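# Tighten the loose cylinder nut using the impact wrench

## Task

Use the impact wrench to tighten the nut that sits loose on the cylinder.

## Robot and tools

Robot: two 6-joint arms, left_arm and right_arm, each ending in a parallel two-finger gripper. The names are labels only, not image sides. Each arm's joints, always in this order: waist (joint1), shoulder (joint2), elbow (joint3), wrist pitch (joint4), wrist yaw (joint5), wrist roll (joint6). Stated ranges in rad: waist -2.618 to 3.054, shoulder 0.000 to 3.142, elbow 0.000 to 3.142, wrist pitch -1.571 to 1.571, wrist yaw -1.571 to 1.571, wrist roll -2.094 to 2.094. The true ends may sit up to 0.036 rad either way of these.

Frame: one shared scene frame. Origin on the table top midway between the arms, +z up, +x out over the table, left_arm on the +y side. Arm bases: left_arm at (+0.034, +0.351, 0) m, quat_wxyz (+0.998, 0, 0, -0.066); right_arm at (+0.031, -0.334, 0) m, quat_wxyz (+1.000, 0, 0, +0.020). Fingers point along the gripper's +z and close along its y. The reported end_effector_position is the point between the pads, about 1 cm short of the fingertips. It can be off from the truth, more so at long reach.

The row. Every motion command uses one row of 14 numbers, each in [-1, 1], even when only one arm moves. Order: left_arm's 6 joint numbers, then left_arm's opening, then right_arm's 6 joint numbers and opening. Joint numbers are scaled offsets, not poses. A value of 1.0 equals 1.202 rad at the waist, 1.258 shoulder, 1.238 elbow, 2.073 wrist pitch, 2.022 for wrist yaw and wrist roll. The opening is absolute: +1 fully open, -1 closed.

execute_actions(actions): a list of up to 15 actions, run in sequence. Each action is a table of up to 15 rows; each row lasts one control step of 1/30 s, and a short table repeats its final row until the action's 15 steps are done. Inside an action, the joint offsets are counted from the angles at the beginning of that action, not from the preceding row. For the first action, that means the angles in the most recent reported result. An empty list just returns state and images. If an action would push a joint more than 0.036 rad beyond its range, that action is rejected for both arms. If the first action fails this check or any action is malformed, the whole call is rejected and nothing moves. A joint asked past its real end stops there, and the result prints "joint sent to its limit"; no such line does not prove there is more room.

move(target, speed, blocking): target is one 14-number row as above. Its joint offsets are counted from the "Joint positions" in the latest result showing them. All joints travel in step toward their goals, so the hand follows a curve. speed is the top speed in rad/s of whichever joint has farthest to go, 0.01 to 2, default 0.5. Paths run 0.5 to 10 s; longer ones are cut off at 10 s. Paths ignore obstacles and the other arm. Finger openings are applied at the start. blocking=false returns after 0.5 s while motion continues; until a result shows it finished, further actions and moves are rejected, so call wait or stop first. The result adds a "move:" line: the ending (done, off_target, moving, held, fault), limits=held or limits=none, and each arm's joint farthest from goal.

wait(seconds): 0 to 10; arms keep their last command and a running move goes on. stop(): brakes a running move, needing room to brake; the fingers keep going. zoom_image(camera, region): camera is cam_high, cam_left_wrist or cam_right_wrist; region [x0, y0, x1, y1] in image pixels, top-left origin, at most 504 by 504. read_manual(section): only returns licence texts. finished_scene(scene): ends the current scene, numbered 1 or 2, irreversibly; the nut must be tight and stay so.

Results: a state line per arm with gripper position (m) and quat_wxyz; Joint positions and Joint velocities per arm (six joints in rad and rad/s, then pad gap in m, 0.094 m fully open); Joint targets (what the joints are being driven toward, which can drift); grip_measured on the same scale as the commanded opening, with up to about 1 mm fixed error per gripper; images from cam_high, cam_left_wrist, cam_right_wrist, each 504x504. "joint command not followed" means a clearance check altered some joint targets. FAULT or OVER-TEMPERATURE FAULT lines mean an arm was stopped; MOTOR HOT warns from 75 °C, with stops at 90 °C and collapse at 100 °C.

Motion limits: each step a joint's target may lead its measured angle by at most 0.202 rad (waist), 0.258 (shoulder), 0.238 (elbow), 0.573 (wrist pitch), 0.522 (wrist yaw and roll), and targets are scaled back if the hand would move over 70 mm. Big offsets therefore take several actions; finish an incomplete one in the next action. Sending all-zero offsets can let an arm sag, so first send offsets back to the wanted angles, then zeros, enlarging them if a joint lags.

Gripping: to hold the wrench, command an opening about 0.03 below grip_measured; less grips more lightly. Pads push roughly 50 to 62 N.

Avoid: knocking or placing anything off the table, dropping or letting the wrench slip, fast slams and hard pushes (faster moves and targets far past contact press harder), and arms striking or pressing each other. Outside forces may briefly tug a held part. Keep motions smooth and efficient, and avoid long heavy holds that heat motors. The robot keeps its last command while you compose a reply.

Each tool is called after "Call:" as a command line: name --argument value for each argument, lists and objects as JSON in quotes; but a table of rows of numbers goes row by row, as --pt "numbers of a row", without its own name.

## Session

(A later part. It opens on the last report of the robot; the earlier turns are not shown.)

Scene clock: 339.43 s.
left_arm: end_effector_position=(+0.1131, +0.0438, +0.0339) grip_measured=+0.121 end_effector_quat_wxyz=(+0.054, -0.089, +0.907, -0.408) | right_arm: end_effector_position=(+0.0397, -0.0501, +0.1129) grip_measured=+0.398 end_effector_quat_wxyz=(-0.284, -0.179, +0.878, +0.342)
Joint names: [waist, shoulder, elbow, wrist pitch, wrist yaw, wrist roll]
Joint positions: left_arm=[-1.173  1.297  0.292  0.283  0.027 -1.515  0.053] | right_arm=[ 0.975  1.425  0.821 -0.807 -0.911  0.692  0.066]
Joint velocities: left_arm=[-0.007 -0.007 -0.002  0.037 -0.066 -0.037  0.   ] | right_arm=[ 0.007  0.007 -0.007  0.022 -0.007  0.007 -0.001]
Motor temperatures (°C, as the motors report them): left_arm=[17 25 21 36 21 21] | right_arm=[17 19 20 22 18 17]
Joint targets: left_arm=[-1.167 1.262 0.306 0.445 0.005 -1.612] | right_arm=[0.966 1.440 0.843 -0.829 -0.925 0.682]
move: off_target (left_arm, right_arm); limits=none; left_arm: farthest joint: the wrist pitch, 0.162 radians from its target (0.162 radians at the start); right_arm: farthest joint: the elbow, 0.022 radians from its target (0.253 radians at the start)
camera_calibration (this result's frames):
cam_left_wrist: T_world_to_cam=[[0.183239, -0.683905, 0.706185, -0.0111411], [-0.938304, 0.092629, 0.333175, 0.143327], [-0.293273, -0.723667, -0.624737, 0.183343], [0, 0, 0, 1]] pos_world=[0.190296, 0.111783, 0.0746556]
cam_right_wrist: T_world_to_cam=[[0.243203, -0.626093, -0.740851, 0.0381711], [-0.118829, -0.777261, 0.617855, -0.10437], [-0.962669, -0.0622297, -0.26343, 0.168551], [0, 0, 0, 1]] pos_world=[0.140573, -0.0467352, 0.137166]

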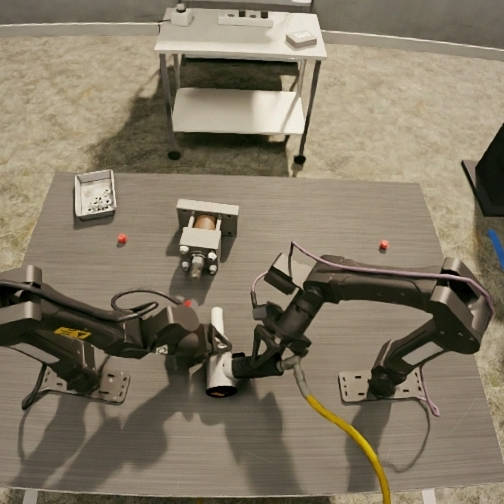

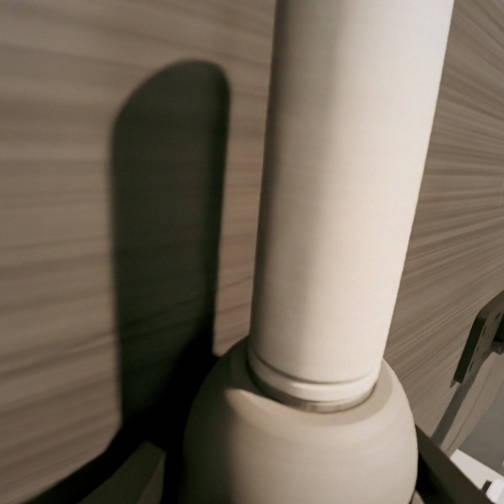

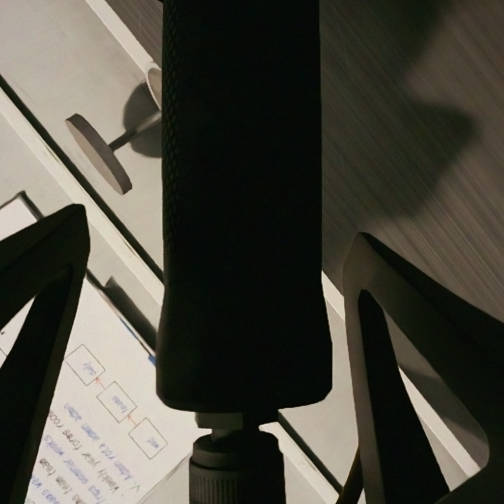

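Call:
move --target '[0.005,-0.027,0.011,0.078,-0.012,-0.048,0.08, 0,0,0,0,0,0,-0.33]'

Call:
move --target '[0,0,0,0,0,0,0.5, 0,0,0,0,0,0,-0.33]'

Call:
move --target '[0,-0.3,-0.02,-0.17,0,0,0.5, 0,0,0,0,0,0,-0.33]' --speed 0.3

Scene clock: 343.63 s.
left_arm: end_effector_position=(+0.1137, +0.0438, +0.0344) grip_measured=+0.121 end_effector_quat_wxyz=(+0.057, -0.088, +0.905, -0.413) | right_arm: end_effector_position=(+0.0396, -0.0513, +0.1112) grip_measured=-0.252 end_effector_quat_wxyz=(-0.280, -0.187, +0.877, +0.342)
Joint names: [waist, shoulder, elbow, wrist pitch, wrist yaw, wrist roll]
Joint positions: left_arm=[-1.173  1.296  0.284  0.301  0.024 -1.511  0.053] | right_arm=[ 0.975  1.425  0.818 -0.809 -0.906  0.671  0.035]
Joint velocities: left_arm=[-0.002 -0.007  0.002 -0.022 -0.037  0.037  0.   ] | right_arm=[-0.002  0.012 -0.032  0.022  0.022  0.037  0.   ]
Motor temperatures (°C, as the motors report them): left_arm=[17 24 21 37 21 21] | right_arm=[17 19 21 22 18 17]
Joint targets: left_arm=[-1.167 1.263 0.306 0.445 0.002 -1.611] | right_arm=[0.975 1.425 0.821 -0.807 -0.912 0.692]
move: off_target (left_arm, right_arm); limits=none; left_arm: farthest joint: the wrist pitch, 0.144 radians from its target (0.162 radians at the start); right_arm: farthest joint: the wrist roll, 0.021 radians from its target (0.001 radians at the start)
camera_calibration (this result's frames):
cam_left_wrist: T_world_to_cam=[[0.177825, -0.677726, 0.713489, -0.0115096], [-0.940732, 0.0957048, 0.325369, 0.144086], [-0.288795, -0.72906, -0.62054, 0.183427], [0, 0, 0, 1]] pos_world=[0.190566, 0.112139, 0.0751548]
cam_right_wrist: T_world_to_cam=[[0.259012, -0.619353, -0.741158, 0.0359716], [-0.117119, -0.781821, 0.612404, -0.104052], [-0.958747, -0.0718164, -0.27504, 0.168611], [0, 0, 0, 1]] pos_world=[0.140151, -0.0469621, 0.136757]

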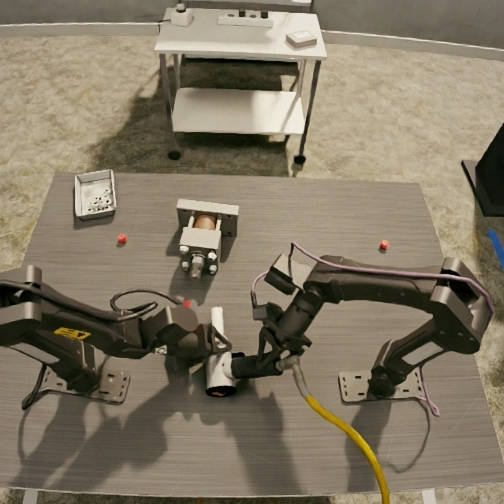

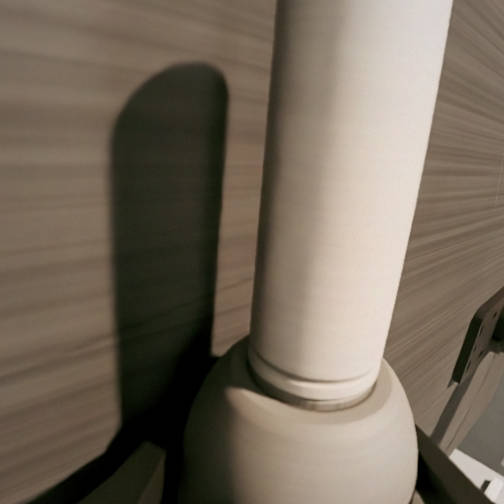

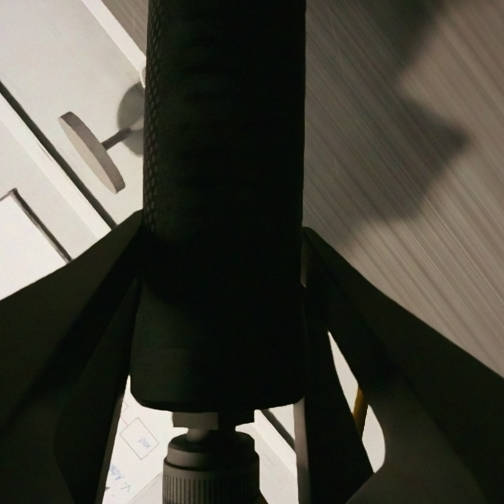

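Scene clock: 344.13 s.
left_arm: end_effector_position=(+0.1142, +0.0404, +0.0390) grip_measured=+0.498 end_effector_quat_wxyz=(+0.058, -0.086, +0.900, -0.423) | right_arm: end_effector_position=(+0.0392, -0.0513, +0.1117) grip_measured=-0.252 end_effector_quat_wxyz=(-0.281, -0.187, +0.877, +0.342)
Joint names: [waist, shoulder, elbow, wrist pitch, wrist yaw, wrist roll]
Joint positions: left_arm=[-1.173  1.293  0.283  0.322  0.026 -1.509  0.07 ] | right_arm=[ 0.975  1.425  0.818 -0.81  -0.909  0.672  0.035]
Joint velocities: left_arm=[-0.007 -0.007 -0.017  0.022 -0.051 -0.081 -0.001] | right_arm=[-0.002  0.002 -0.017  0.007 -0.037  0.066  0.   ]
Motor temperatures (°C, as the motors report them): left_arm=[17 24 21 37 21 21] | right_arm=[17 19 20 22 18 17]
Joint targets: left_arm=[-1.173 1.296 0.284 0.301 0.024 -1.511] | right_arm=[0.975 1.425 0.818 -0.809 -0.906 0.671]
move: off_target (left_arm); limits=none; left_arm: farthest joint: the wrist pitch, 0.021 radians from its target (0.000 radians at the start); right_arm: farthest joint: the wrist yaw, 0.003 radians from its target (0.000 radians at the start)
camera_calibration (this result's frames):
cam_left_wrist: T_world_to_cam=[[0.171782, -0.661918, 0.729627, -0.0178226], [-0.942217, 0.105835, 0.317846, 0.143374], [-0.287608, -0.742067, -0.60549, 0.183728], [0, 0, 0, 1]] pos_world=[0.190992, 0.109367, 0.0786784]
cam_right_wrist: T_world_to_cam=[[0.256818, -0.618771, -0.742406, 0.0366296], [-0.115003, -0.782279, 0.612221, -0.104427], [-0.959593, -0.0718503, -0.272064, 0.168046], [0, 0, 0, 1]] pos_world=[0.13984, -0.0469512, 0.136845]

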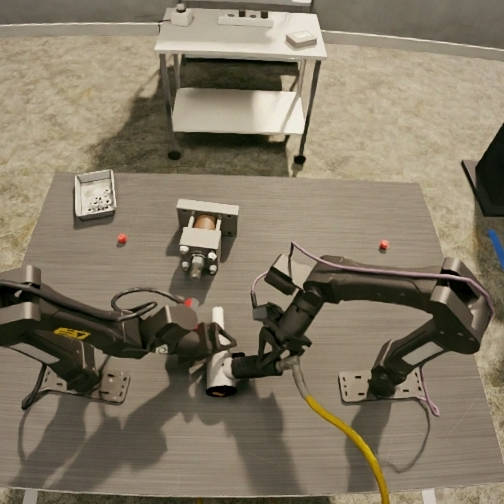

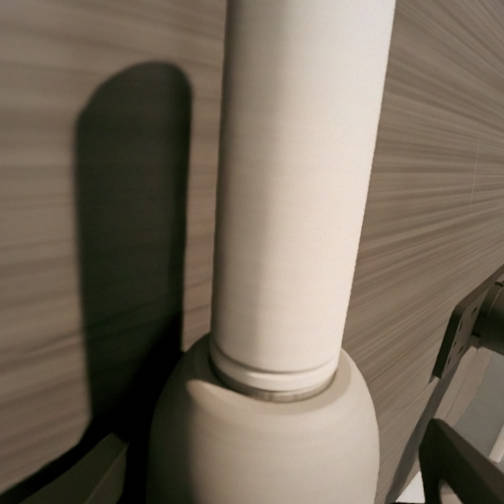

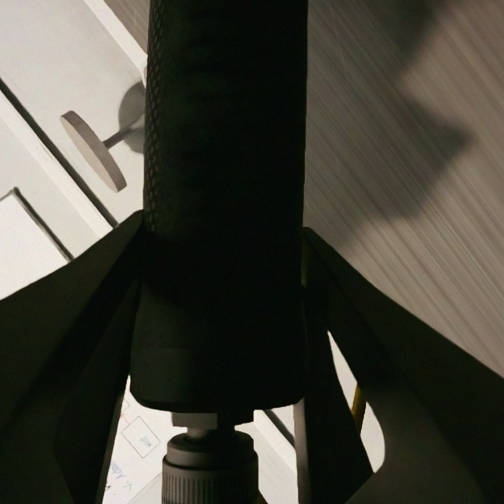

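Scene clock: 346.03 s.
left_arm: end_effector_position=(+0.1046, +0.0752, +0.0687) grip_measured=+0.499 end_effector_quat_wxyz=(+0.057, -0.086, +0.900, -0.423) | right_arm: end_effector_position=(+0.0406, -0.0508, +0.1117) grip_measured=-0.252 end_effector_quat_wxyz=(-0.281, -0.182, +0.878, +0.343)
Joint names: [waist, shoulder, elbow, wrist pitch, wrist yaw, wrist roll]
Joint positions: left_arm=[-1.173  0.935  0.269 -0.024  0.027 -1.509  0.07 ] | right_arm=[ 0.972  1.425  0.818 -0.806 -0.909  0.682  0.035]
Joint velocities: left_arm=[ 0.002 -0.017 -0.002 -0.007  0.022  0.037  0.001] | right_arm=[-0.002  0.002 -0.012 -0.051  0.007  0.081 -0.001]
Motor temperatures (°C, as the motors report them): left_arm=[17 24 21 36 21 21] | right_arm=[17 19 20 21 18 17]
Joint targets: left_arm=[-1.173 0.916 0.258 -0.031 0.027 -1.509] | right_arm=[0.975 1.425 0.818 -0.810 -0.909 0.672]
move: done; limits=none; left_arm: farthest joint: the shoulder, 0.019 radians from its target (0.378 radians at the start); right_arm: farthest joint: the wrist roll, 0.010 radians from its target (0.000 radians at the start)
camera_calibration (this result's frames):
cam_left_wrist: T_world_to_cam=[[0.172048, -0.662996, 0.728585, -0.0146549], [-0.941984, 0.105664, 0.318592, 0.121235], [-0.28821, -0.741129, -0.606352, 0.224841], [0, 0, 0, 1]] pos_world=[0.181524, 0.14411, 0.108386]
cam_right_wrist: T_world_to_cam=[[0.248982, -0.623481, -0.741134, 0.0365816], [-0.120838, -0.779251, 0.614952, -0.103801], [-0.96094, -0.0635549, -0.269359, 0.169586], [0, 0, 0, 1]] pos_world=[0.14131, -0.0473012, 0.136624]

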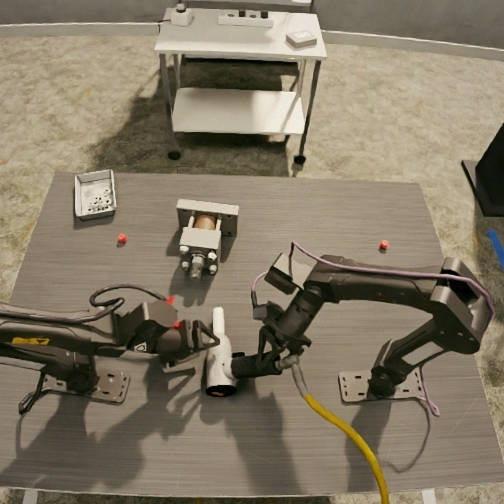

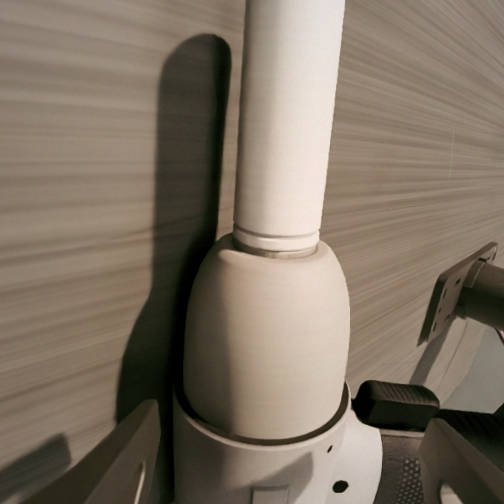

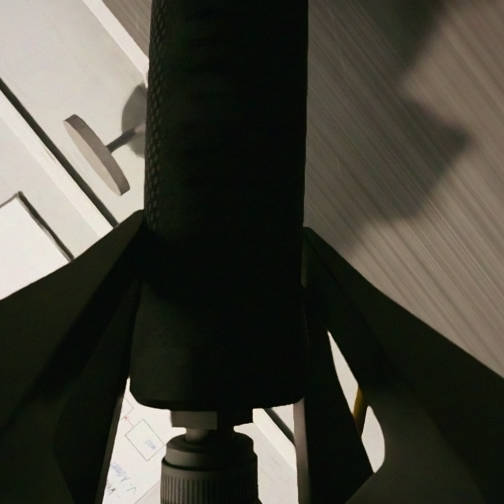

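Call:
move --target '[0.6,-0.2,0.2,-0.2,0,0.746,0.5, 0.234,0.19,0.47,-0.15,0.15,0.325,-0.33]' --speed 0.5

Scene clock: 355.50 s.
left_arm: end_effector_position=(+0.2526, +0.1976, +0.1421) grip_measured=+0.499 end_effector_quat_wxyz=(+0.417, +0.265, +0.858, -0.144) | right_arm: end_effector_position=(+0.0282, +0.0179, +0.1485) grip_measured=-0.254 end_effector_quat_wxyz=(-0.259, -0.006, +0.953, +0.158)
Joint names: [waist, shoulder, elbow, wrist pitch, wrist yaw, wrist roll]
Joint positions: left_arm=[-0.462  0.702  0.482 -0.438  0.03  -0.01   0.07 ] | right_arm=[ 1.247  1.671  1.358 -1.078 -0.593  1.331  0.035]
Joint velocities: left_arm=[-0.002  0.012  0.012  0.037  0.037 -0.095  0.001] | right_arm=[-0.022  0.012 -0.017 -0.022  0.051  0.051  0.001]
Motor temperatures (°C, as the motors report them): left_arm=[17 24 21 33 21 21] | right_arm=[17 19 21 21 18 17]
Joint targets: left_arm=[-0.452 0.683 0.517 -0.439 0.027 -0.001] | right_arm=[1.253 1.664 1.400 -1.117 -0.605 1.339]
move: off_target (left_arm, right_arm); limits=none; left_arm: farthest joint: the elbow, 0.035 radians from its target (0.247 radians at the start); right_arm: farthest joint: the elbow, 0.041 radians from its target (0.582 radians at the start)
camera_calibration (this result's frames):
cam_left_wrist: T_world_to_cam=[[-0.502862, -0.863829, 0.0304925, 0.29691], [-0.787386, 0.443238, -0.428443, 0.224685], [0.356586, -0.239457, -0.903054, 0.182843], [0, 0, 0, 1]] pos_world=[0.261019, 0.200674, 0.252328]
cam_right_wrist: T_world_to_cam=[[0.0660579, -0.929919, -0.361784, 0.0641097], [-0.28896, -0.364868, 0.885084, -0.117166], [-0.955059, 0.0460744, -0.292812, 0.1733], [0, 0, 0, 1]] pos_world=[0.12742, 0.00888208, 0.17764]

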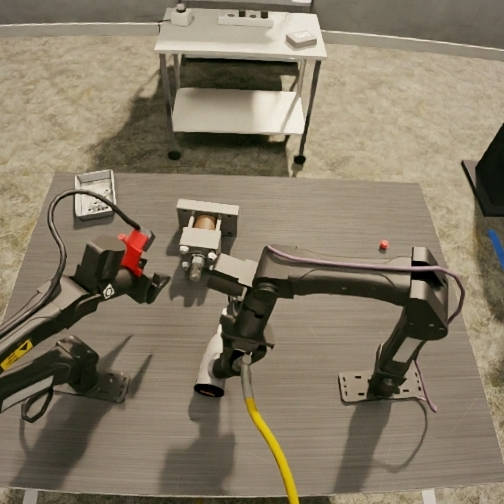

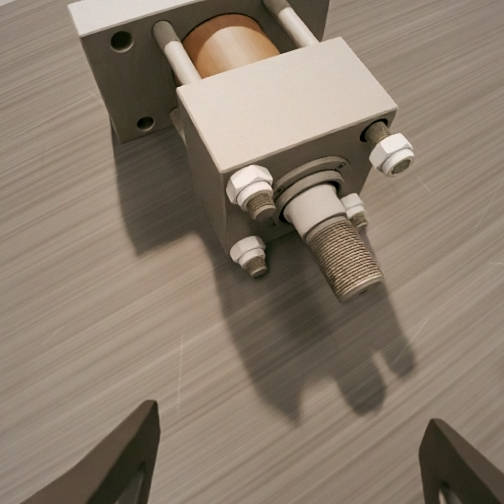

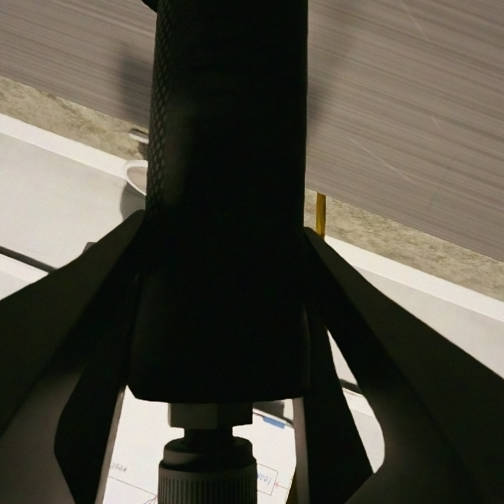

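Call:
move --target '[0,0,0,0,0,0,0.5, 0,-0.04,0.22,-0.11,-0.04,0,-0.33]' --speed 0.2

Scene clock: 361.83 s.
left_arm: end_effector_position=(+0.2526, +0.1976, +0.1421) grip_measured=+0.499 end_effector_quat_wxyz=(+0.417, +0.265, +0.858, -0.144) | right_arm: end_effector_position=(+0.0347, +0.0090, +0.1866) grip_measured=-0.258 end_effector_quat_wxyz=(-0.240, +0.012, +0.963, +0.125)
Joint names: [waist, shoulder, elbow, wrist pitch, wrist yaw, wrist roll]
Joint positions: left_arm=[-0.462  0.702  0.482 -0.438  0.03  -0.009  0.07 ] | right_arm=[ 1.247  1.689  1.559 -1.313 -0.535  1.348  0.035]
Joint velocities: left_arm=[-0.007 -0.012  0.002 -0.007 -0.081  0.022 -0.001] | right_arm=[ 0.002 -0.002  0.002  0.022 -0.051 -0.022 -0.   ]
Motor temperatures (°C, as the motors report them): left_arm=[17 23 22 32 21 20] | right_arm=[17 21 22 21 18 17]
Joint targets: left_arm=[-0.462 0.702 0.482 -0.438 0.030 -0.010] | right_arm=[1.247 1.621 1.631 -1.306 -0.674 1.331]
move: off_target (right_arm); limits=none; left_arm: farthest joint: the wrist roll, 0.001 radians from its target (0.001 radians at the start); right_arm: farthest joint: the wrist yaw, 0.139 radians from its target (0.081 radians at the start)
camera_calibration (this result's frames):
cam_left_wrist: T_world_to_cam=[[-0.503068, -0.863719, 0.0301925, 0.296983], [-0.787206, 0.443526, -0.428476, 0.224587], [0.356692, -0.23932, -0.903049, 0.182788], [0, 0, 0, 1]] pos_world=[0.261, 0.200645, 0.25233]
cam_right_wrist: T_world_to_cam=[[0.0554861, -0.955766, -0.288846, 0.0561215], [-0.328769, -0.290648, 0.898574, -0.154104], [-0.942779, 0.0451053, -0.330353, 0.197726], [0, 0, 0, 1]] pos_world=[0.132633, -0.000069515, 0.220004]

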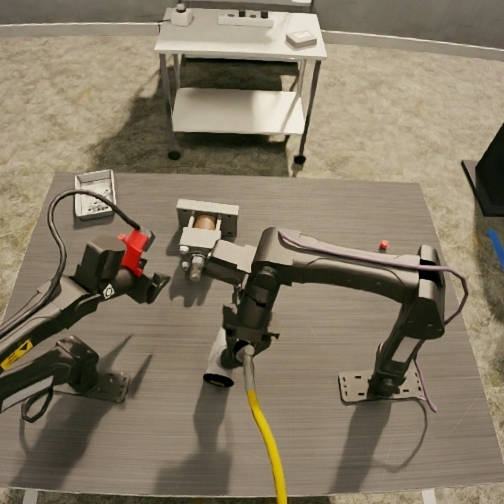

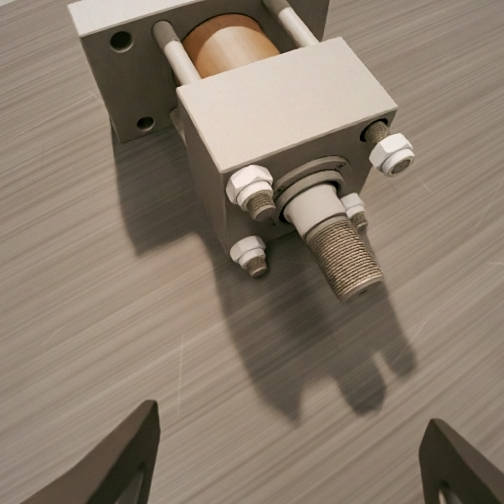

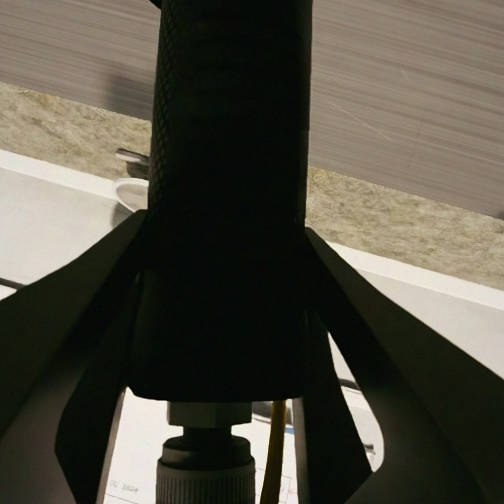

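Call:
move --target '[0.25,0.1,0,0.15,0.3,0,-1, -0.113,0.16,0.385,-0.085,-0.09,-0.09,-0.33]' --speed 0.3

Scene clock: 366.93 s.
left_arm: end_effector_position=(+0.2712, +0.1684, +0.1860) grip_measured=-0.996 end_effector_quat_wxyz=(+0.444, +0.276, +0.784, -0.336) | right_arm: end_effector_position=(+0.0945, +0.0553, +0.2082) grip_measured=-0.259 end_effector_quat_wxyz=(-0.241, +0.002, +0.959, +0.150)
Joint names: [waist, shoulder, elbow, wrist pitch, wrist yaw, wrist roll]
Joint positions: left_arm=[-0.171  0.822  0.482 -0.148  0.623 -0.009  0.   ] | right_arm=[ 1.119  1.948  1.962 -1.49  -0.568  1.192  0.035]
Joint velocities: left_arm=[ 0.012  0.012 -0.007 -0.037  0.022 -0.022 -0.   ] | right_arm=[ 0.002 -0.027 -0.012 -0.037 -0.051 -0.022  0.   ]
Motor temperatures (°C, as the motors report them): left_arm=[17 23 22 32 20 20] | right_arm=[17 22 22 21 19 17]
Joint targets: left_arm=[-0.161 0.828 0.482 -0.127 0.637 -0.009] | right_arm=[1.112 1.891 2.035 -1.489 -0.717 1.166]
move: off_target (left_arm, right_arm); limits=none; left_arm: farthest joint: the wrist pitch, 0.021 radians from its target (0.311 radians at the start); right_arm: farthest joint: the wrist yaw, 0.148 radians from its target (0.182 radians at the start)
camera_calibration (this result's frames):
cam_left_wrist: T_world_to_cam=[[-0.669935, -0.676797, 0.305176, 0.242416], [-0.690194, 0.41631, -0.591877, 0.279685], [0.273533, -0.60715, -0.746022, 0.264094], [0, 0, 0, 1]] pos_world=[0.283201, 0.207976, 0.28858]
cam_right_wrist: T_world_to_cam=[[0.0628305, -0.938687, -0.338998, 0.112097], [-0.325781, -0.340353, 0.882058, -0.134446], [-0.943355, 0.0550188, -0.327191, 0.257994], [0, 0, 0, 1]] pos_world=[0.192537, 0.0452702, 0.241003]

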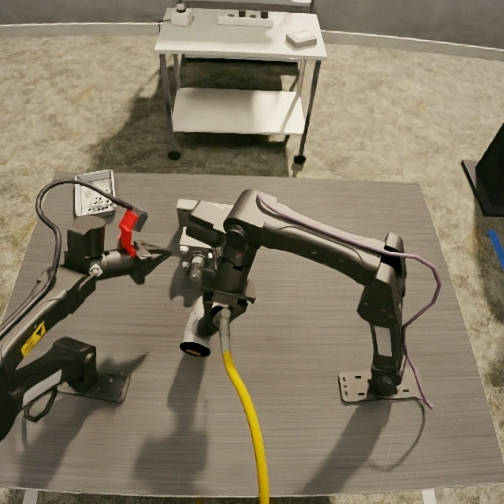

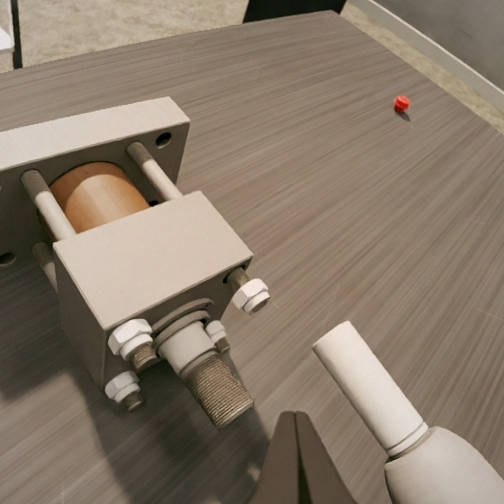

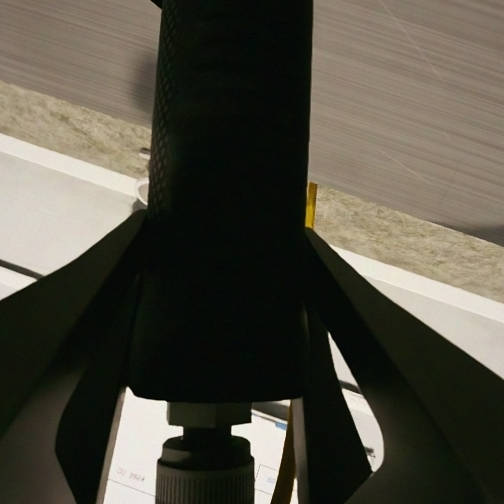

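Call:
move --target '[0.252,0,0,0,0.434,0.93,-1, -0.006,-0.045,0.059,0,-0.074,-0.013,-0.33]' --speed 1.2

Call:
move --target '[0,0.85,-0.205,0.735,0,0,-1, -0.006,-0.05,0.059,0,-0.074,-0.013,-0.33]' --speed 1.0

Scene clock: 379.40 s.
left_arm: end_effector_position=(+0.1990, +0.1724, +0.2465) grip_measured=-0.996 end_effector_quat_wxyz=(+0.691, +0.716, +0.090, -0.041) | right_arm: end_effector_position=(+0.0962, +0.0606, +0.1951) grip_measured=-0.259 end_effector_quat_wxyz=(-0.246, +0.003, +0.959, +0.139)
Joint names: [waist, shoulder, elbow, wrist pitch, wrist yaw, wrist roll]
Joint positions: left_arm=[ 0.122  0.822  0.482 -0.148  1.483  1.872  0.   ] | right_arm=[ 1.12   1.985  1.963 -1.479 -0.57   1.189  0.035]
Joint velocities: left_arm=[-0.007  0.007  0.002  0.037 -0.066  0.022 -0.002] | right_arm=[ 0.002 -0.007 -0.007 -0.007 -0.037 -0.007 -0.001]
Motor temperatures (°C, as the motors report them): left_arm=[17 23 22 32 20 20] | right_arm=[17 26 23 20 21 17]
Joint targets: left_arm=[0.132 0.822 0.482 -0.148 1.501 1.871] | right_arm=[1.112 1.891 2.035 -1.490 -0.718 1.165]
move: off_target (right_arm); limits=none; left_arm: farthest joint: the wrist yaw, 0.018 radians from its target (0.877 radians at the start); right_arm: farthest joint: the wrist yaw, 0.148 radians from its target (0.149 radians at the start)
camera_calibration (this result's frames):
cam_left_wrist: T_world_to_cam=[[-0.235242, -0.0405476, -0.971091, 0.296718], [0.82862, 0.513831, -0.222184, -0.146206], [0.507986, -0.856932, -0.0872764, 0.165502], [0, 0, 0, 1]] pos_world=[0.106877, 0.228981, 0.2701]
cam_right_wrist: T_world_to_cam=[[0.0629929, -0.945546, -0.319336, 0.109097], [-0.315307, -0.322438, 0.892533, -0.124652], [-0.946897, 0.0444655, -0.318448, 0.25423], [0, 0, 0, 1]] pos_world=[0.194553, 0.0516591, 0.227054]

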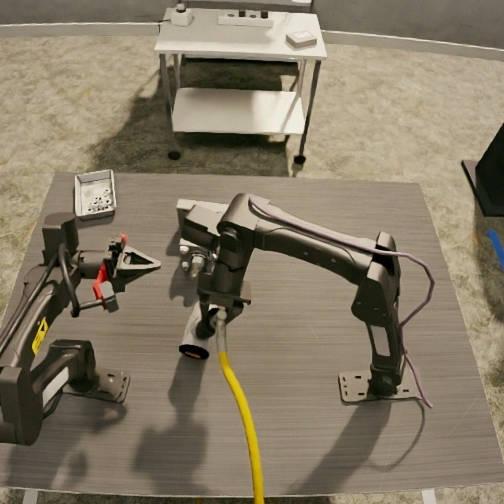

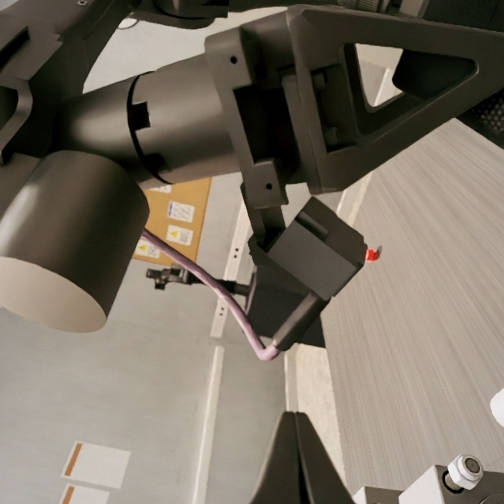

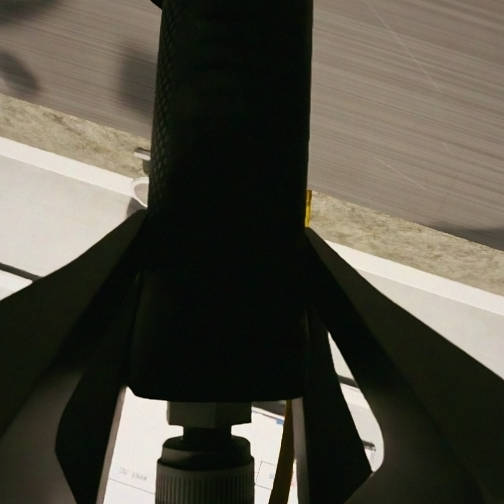

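Scene clock: 381.87 s.
left_arm: end_effector_position=(+0.2616, +0.1719, +0.0986) grip_measured=-0.996 end_effector_quat_wxyz=(+0.697, +0.716, +0.014, +0.044) | right_arm: end_effector_position=(+0.0992, +0.0648, +0.1857) grip_measured=-0.259 end_effector_quat_wxyz=(-0.250, +0.005, +0.959, +0.134)
Joint names: [waist, shoulder, elbow, wrist pitch, wrist yaw, wrist roll]
Joint positions: left_arm=[0.122 1.884 0.247 1.375 1.473 1.876 0.   ] | right_arm=[ 1.117  2.014  1.967 -1.47  -0.572  1.184  0.035]
Joint velocities: left_arm=[ 0.012 -0.007 -0.002 -0.037  0.037  0.007 -0.   ] | right_arm=[-0.002 -0.022 -0.007  0.022  0.037 -0.051 -0.   ]
Motor temperatures (°C, as the motors report them): left_arm=[17 23 21 31 20 20] | right_arm=[17 27 23 20 21 17]
Joint targets: left_arm=[0.122 1.891 0.228 1.376 1.483 1.873] | right_arm=[1.113 1.922 2.036 -1.479 -0.719 1.163]
move: off_target (right_arm); limits=none; left_arm: farthest joint: the elbow, 0.019 radians from its target (0.253 radians at the start); right_arm: farthest joint: the wrist yaw, 0.147 radians from its target (0.150 radians at the start)
camera_calibration (this result's frames):
cam_left_wrist: T_world_to_cam=[[-0.00840389, -0.0403224, -0.999151, 0.111187], [0.852841, 0.521408, -0.0282156, -0.25743], [0.522103, -0.852354, 0.0300068, 0.104305], [0, 0, 0, 1]] pos_world=[0.166023, 0.227614, 0.100699]
cam_right_wrist: T_world_to_cam=[[0.0608229, -0.949022, -0.309287, 0.108499], [-0.308538, -0.312561, 0.898393, -0.116427], [-0.949265, 0.0407841, -0.31182, 0.253187], [0, 0, 0, 1]] pos_world=[0.19782, 0.0562516, 0.217103]

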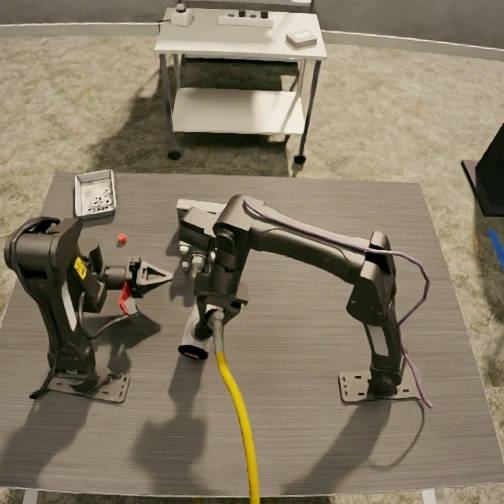

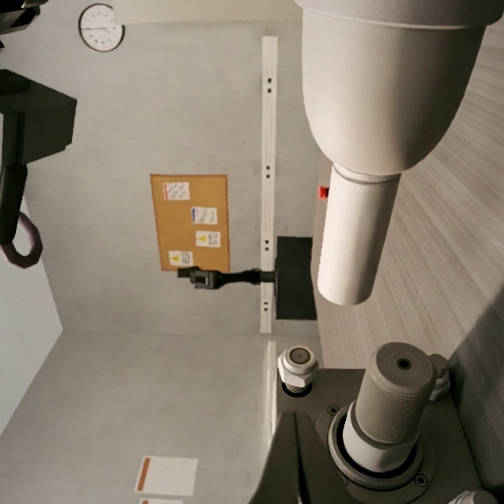

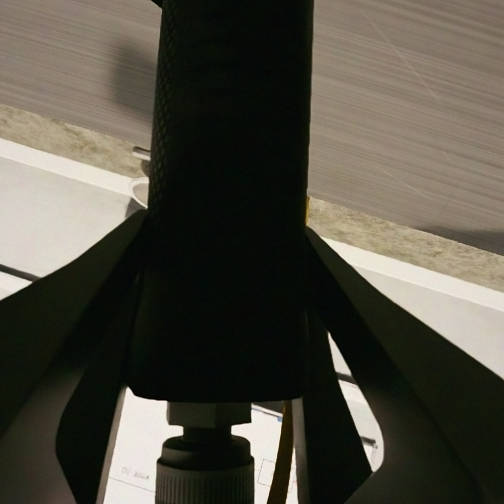

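Call:
execute_actions --actions '[]'

Scene clock: 396.73 s.
left_arm: end_effector_position=(+0.2616, +0.1719, +0.0986) grip_measured=-0.996 end_effector_quat_wxyz=(+0.697, +0.716, +0.014, +0.045) | right_arm: end_effector_position=(+0.0992, +0.0648, +0.1857) grip_measured=-0.259 end_effector_quat_wxyz=(-0.250, +0.005, +0.959, +0.134)
Joint names: [waist, shoulder, elbow, wrist pitch, wrist yaw, wrist roll]
Joint positions: left_arm=[0.122 1.884 0.247 1.375 1.473 1.876 0.   ] | right_arm=[ 1.117  2.014  1.967 -1.47  -0.572  1.184  0.035]
Joint velocities: left_arm=[ 0.002 -0.007 -0.012  0.022 -0.037  0.007  0.001] | right_arm=[ 0.002  0.007 -0.002 -0.066  0.022  0.007  0.001]
Motor temperatures (°C, as the motors report them): left_arm=[17 23 20 30 20 20] | right_arm=[17 31 24 20 22 18]
Joint targets: left_arm=[0.122 1.891 0.228 1.376 1.483 1.873] | right_arm=[1.113 1.922 2.036 -1.479 -0.719 1.163]
camera_calibration (this result's frames):
cam_left_wrist: T_world_to_cam=[[-0.00802276, -0.0403266, -0.999154, 0.111121], [0.852852, 0.521408, -0.0278924, -0.257471], [0.522092, -0.852354, 0.0302094, 0.104283], [0, 0, 0, 1]] pos_world=[0.166031, 0.227614, 0.100695]
cam_right_wrist: T_world_to_cam=[[0.0608229, -0.949022, -0.309287, 0.108499], [-0.308538, -0.312561, 0.898393, -0.116427], [-0.949265, 0.0407841, -0.31182, 0.253187], [0, 0, 0, 1]] pos_world=[0.19782, 0.0562516, 0.217103]

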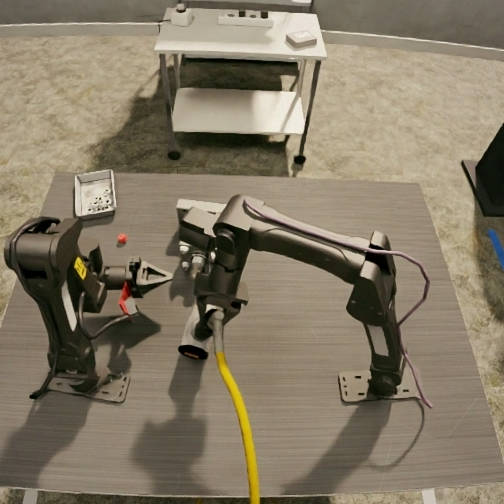

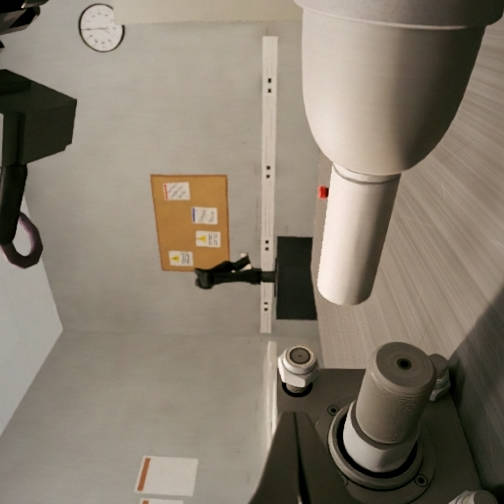

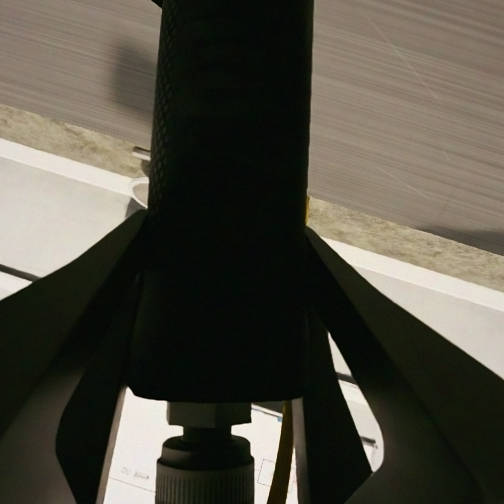

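Call:
move --target '[0,0,0,0,0,0,-1,-0.003,-0.073,0.137,-0.039,-0.073,-0.085,-0.33]' --speed 0.15

Scene clock: 405.93 s.
left_arm: end_effector_position=(+0.2616, +0.1719, +0.0986) grip_measured=-0.996 end_effector_quat_wxyz=(+0.697, +0.716, +0.013, +0.045) | right_arm: end_effector_position=(+0.0996, +0.0631, +0.2102) grip_measured=-0.260 end_effector_quat_wxyz=(-0.236, -0.063, +0.956, +0.159)
Joint names: [waist, shoulder, elbow, wrist pitch, wrist yaw, wrist roll]
Joint positions: left_arm=[0.122 1.884 0.247 1.375 1.473 1.878 0.   ] | right_arm=[ 1.113  2.014  2.065 -1.549 -0.574  1.045  0.035]
Joint velocities: left_arm=[-0.007 -0.012 -0.007 -0.007 -0.007  0.007 -0.   ] | right_arm=[ 0.002 -0.002 -0.002  0.007 -0.051 -0.066 -0.   ]
Motor temperatures (°C, as the motors report them): left_arm=[17 23 20 30 20 20] | right_arm=[17 33 24 20 23 18]
Joint targets: left_arm=[0.122 1.884 0.247 1.375 1.473 1.876] | right_arm=[1.113 1.922 2.136 -1.551 -0.720 1.012]
move: off_target (right_arm); limits=none; left_arm: farthest joint: the wrist roll, 0.002 radians from its target (0.000 radians at the start); right_arm: farthest joint: the wrist yaw, 0.146 radians from its target (0.147 radians at the start)
camera_calibration (this result's frames):
cam_left_wrist: T_world_to_cam=[[-0.00574679, -0.040136, -0.999178, 0.110495], [0.852943, 0.521364, -0.0258484, -0.257689], [0.521972, -0.85239, 0.0312375, 0.104219], [0, 0, 0, 1]] pos_world=[0.16603, 0.227619, 0.100488]
cam_right_wrist: T_world_to_cam=[[0.181582, -0.906124, -0.382057, 0.11493], [-0.304862, -0.421245, 0.854173, -0.123023], [-0.934926, -0.0386275, -0.352733, 0.273486], [0, 0, 0, 1]] pos_world=[0.197316, 0.0628825, 0.24546]

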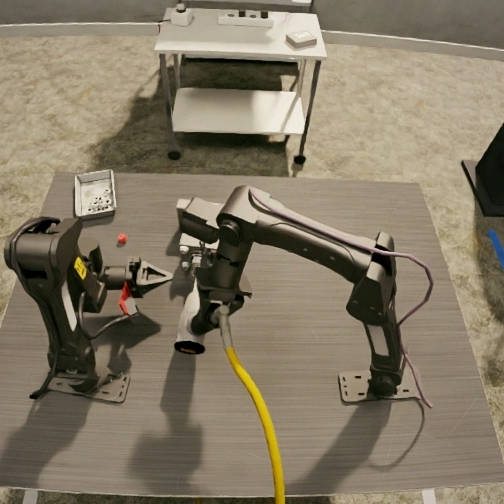

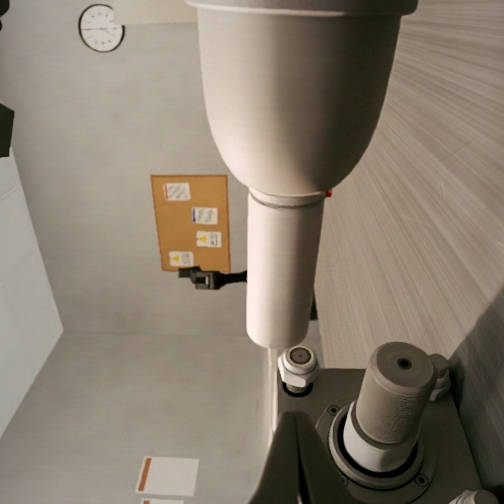

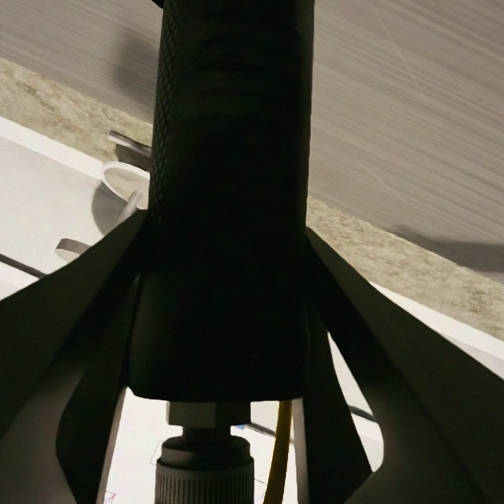

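Call:
move --target '[0,-0.5,0.1,-0.3,-0.2,-0.4,-1,0,-0.073,0.057,0,-0.072,-0.016,-0.33]' --speed 0.8

Scene clock: 412.10 s.
left_arm: end_effector_position=(+0.3226, +0.1922, +0.1858) grip_measured=-0.996 end_effector_quat_wxyz=(+0.678, +0.624, +0.387, -0.049) | right_arm: end_effector_position=(+0.0993, +0.0633, +0.2104) grip_measured=-0.260 end_effector_quat_wxyz=(-0.236, -0.064, +0.956, +0.160)
Joint names: [waist, shoulder, elbow, wrist pitch, wrist yaw, wrist roll]
Joint positions: left_arm=[0.122 1.271 0.342 0.768 1.072 1.085 0.   ] | right_arm=[ 1.114  2.014  2.066 -1.549 -0.573  1.043  0.035]
Joint velocities: left_arm=[-0.012  0.002 -0.002  0.051 -0.037 -0.066  0.   ] | right_arm=[-0.012  0.007  0.017  0.022 -0.007  0.037 -0.   ]
Motor temperatures (°C, as the motors report them): left_arm=[17 23 20 29 20 20] | right_arm=[17 34 24 20 23 18]
Joint targets: left_arm=[0.122 1.255 0.371 0.753 1.069 1.069] | right_arm=[1.113 1.923 2.136 -1.549 -0.720 1.012]
move: off_target (left_arm, right_arm); limits=none; left_arm: farthest joint: the elbow, 0.028 radians from its target (0.124 radians at the start); right_arm: farthest joint: the wrist yaw, 0.146 radians from its target (0.146 radians at the start)
camera_calibration (this result's frames):
cam_left_wrist: T_world_to_cam=[[-0.555067, -0.29694, -0.776999, 0.383983], [0.369796, 0.748633, -0.550272, -0.108421], [0.745085, -0.592769, -0.305734, 0.0276533], [0, 0, 0, 1]] pos_world=[0.232626, 0.211579, 0.247148]
cam_right_wrist: T_world_to_cam=[[0.18461, -0.904807, -0.383723, 0.115247], [-0.304987, -0.4239, 0.852814, -0.122742], [-0.934292, -0.0404073, -0.354211, 0.273628], [0, 0, 0, 1]] pos_world=[0.196939, 0.0633023, 0.245821]

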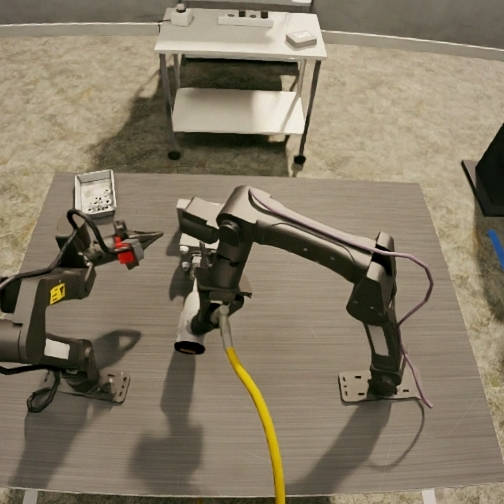

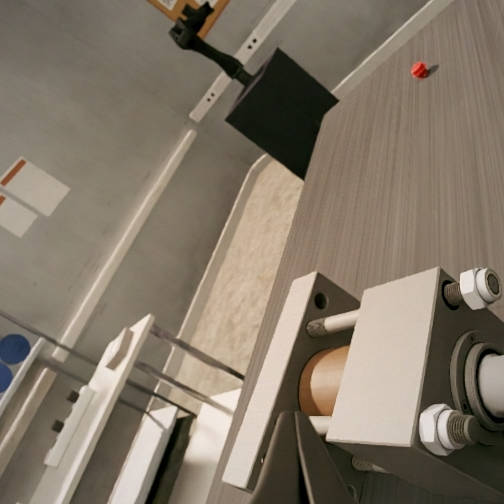

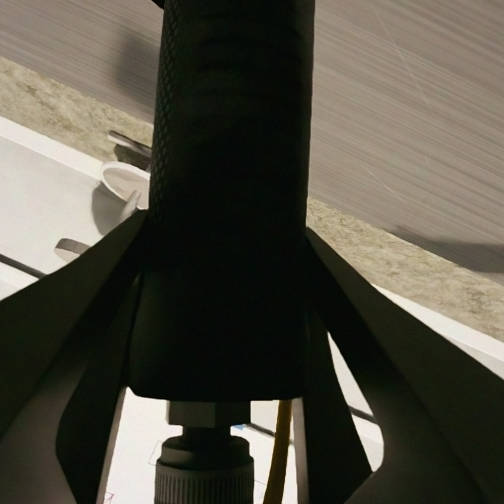

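Go to the oblique top pose.

Call:
move --target '[-0.243,-0.358,0.135,-0.443,-0.224,-0.537,-1,0,-0.073,0.057,0,-0.072,-0.016,-0.33]' --speed 0.8

Scene clock: 416.53 s.
left_arm: end_effector_position=(+0.2738, +0.1713, +0.1785) grip_measured=-0.996 end_effector_quat_wxyz=(+0.438, +0.274, +0.790, -0.329) | right_arm: end_effector_position=(+0.0991, +0.0636, +0.2096) grip_measured=-0.260 end_effector_quat_wxyz=(-0.235, -0.065, +0.957, +0.159)
Joint names: [waist, shoulder, elbow, wrist pitch, wrist yaw, wrist roll]
Joint positions: left_arm=[-0.16   0.838  0.475 -0.149  0.619  0.004  0.   ] | right_arm=[ 1.115  2.015  2.065 -1.547 -0.572  1.042  0.035]
Joint velocities: left_arm=[ 0.017 -0.002 -0.007  0.051 -0.051 -0.066 -0.   ] | right_arm=[-0.017 -0.007  0.002 -0.022  0.022  0.081  0.   ]
Motor temperatures (°C, as the motors report them): left_arm=[17 23 21 30 20 20] | right_arm=[17 34 24 20 23 18]
Joint targets: left_arm=[-0.170 0.820 0.510 -0.151 0.619 -0.001] | right_arm=[1.114 1.922 2.136 -1.549 -0.719 1.011]
move: off_target (left_arm, right_arm); limits=none; left_arm: farthest joint: the elbow, 0.034 radians from its target (0.167 radians at the start); right_arm: farthest joint: the wrist yaw, 0.146 radians from its target (0.145 radians at the start)
camera_calibration (this result's frames):
cam_left_wrist: T_world_to_cam=[[-0.660296, -0.687619, 0.301976, 0.24824], [-0.700678, 0.419333, -0.577244, 0.275531], [0.270296, -0.59274, -0.758683, 0.26029], [0, 0, 0, 1]] pos_world=[0.286615, 0.209439, 0.281564]
cam_right_wrist: T_world_to_cam=[[0.186452, -0.904932, -0.382537, 0.114774], [-0.304943, -0.423439, 0.853058, -0.122038], [-0.933941, -0.0424021, -0.354904, 0.273404], [0, 0, 0, 1]] pos_world=[0.196728, 0.0637799, 0.245043]

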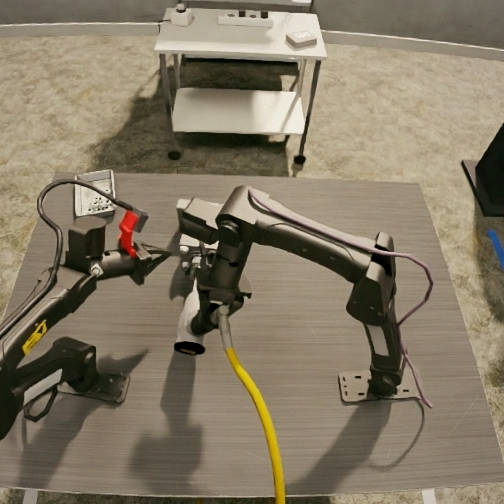

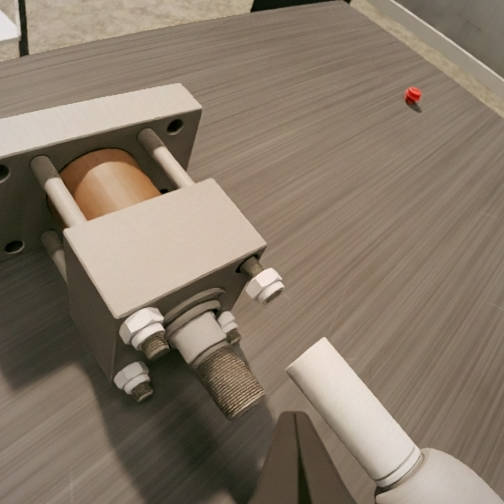

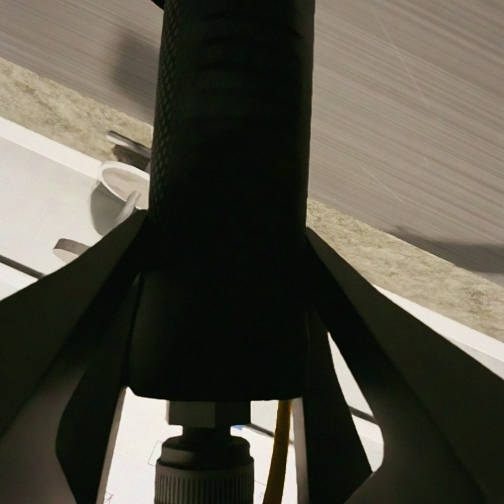

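Call:
move --target '[0,0,0,0,0,0,-1,0,-0.074,0.022,0.017,-0.073,0.024,-0.33]' --speed 0.15

Scene clock: 423.57 s.
left_arm: end_effector_position=(+0.2737, +0.1714, +0.1784) grip_measured=-0.996 end_effector_quat_wxyz=(+0.438, +0.274, +0.790, -0.330) | right_arm: end_effector_position=(+0.0982, +0.0626, +0.2009) grip_measured=-0.260 end_effector_quat_wxyz=(-0.243, -0.033, +0.958, +0.145)
Joint names: [waist, shoulder, elbow, wrist pitch, wrist yaw, wrist roll]
Joint positions: left_arm=[-0.16   0.838  0.475 -0.149  0.619  0.004  0.   ] | right_arm=[ 1.117  2.013  2.027 -1.526 -0.572  1.106  0.035]
Joint velocities: left_arm=[ 0.007  0.002  0.007 -0.007 -0.051 -0.007 -0.   ] | right_arm=[-0.012  0.017 -0.002 -0.081 -0.022  0.022  0.   ]
Motor temperatures (°C, as the motors report them): left_arm=[17 23 22 30 20 20] | right_arm=[17 35 24 20 24 18]
Joint targets: left_arm=[-0.160 0.838 0.475 -0.149 0.619 0.004] | right_arm=[1.116 1.922 2.092 -1.512 -0.720 1.090]
move: off_target (right_arm); limits=none; left_arm: farthest joint: the waist, 0.000 radians from its target (0.000 radians at the start); right_arm: farthest joint: the wrist yaw, 0.147 radians from its target (0.147 radians at the start)
camera_calibration (this result's frames):
cam_left_wrist: T_world_to_cam=[[-0.659994, -0.687693, 0.302467, 0.248086], [-0.70112, 0.419177, -0.576821, 0.27553], [0.269888, -0.592764, -0.758809, 0.260391], [0, 0, 0, 1]] pos_world=[0.286638, 0.209462, 0.281481]
cam_right_wrist: T_world_to_cam=[[0.129506, -0.92914, -0.346305, 0.110583], [-0.30605, -0.36965, 0.877321, -0.123432], [-0.943166, -0.00763163, -0.332235, 0.263604], [0, 0, 0, 1]] pos_world=[0.196525, 0.0591319, 0.234164]

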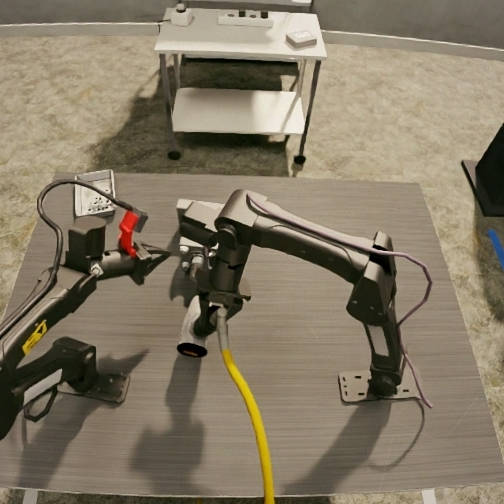

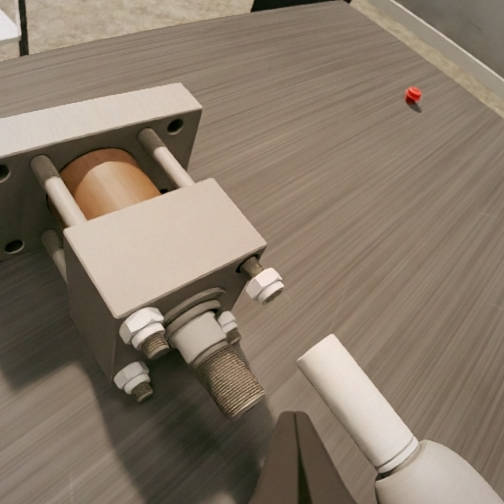

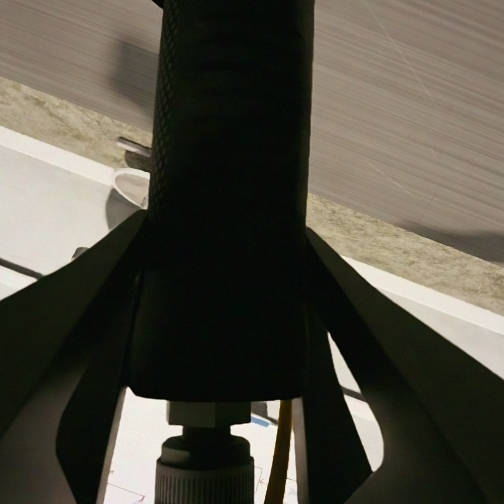

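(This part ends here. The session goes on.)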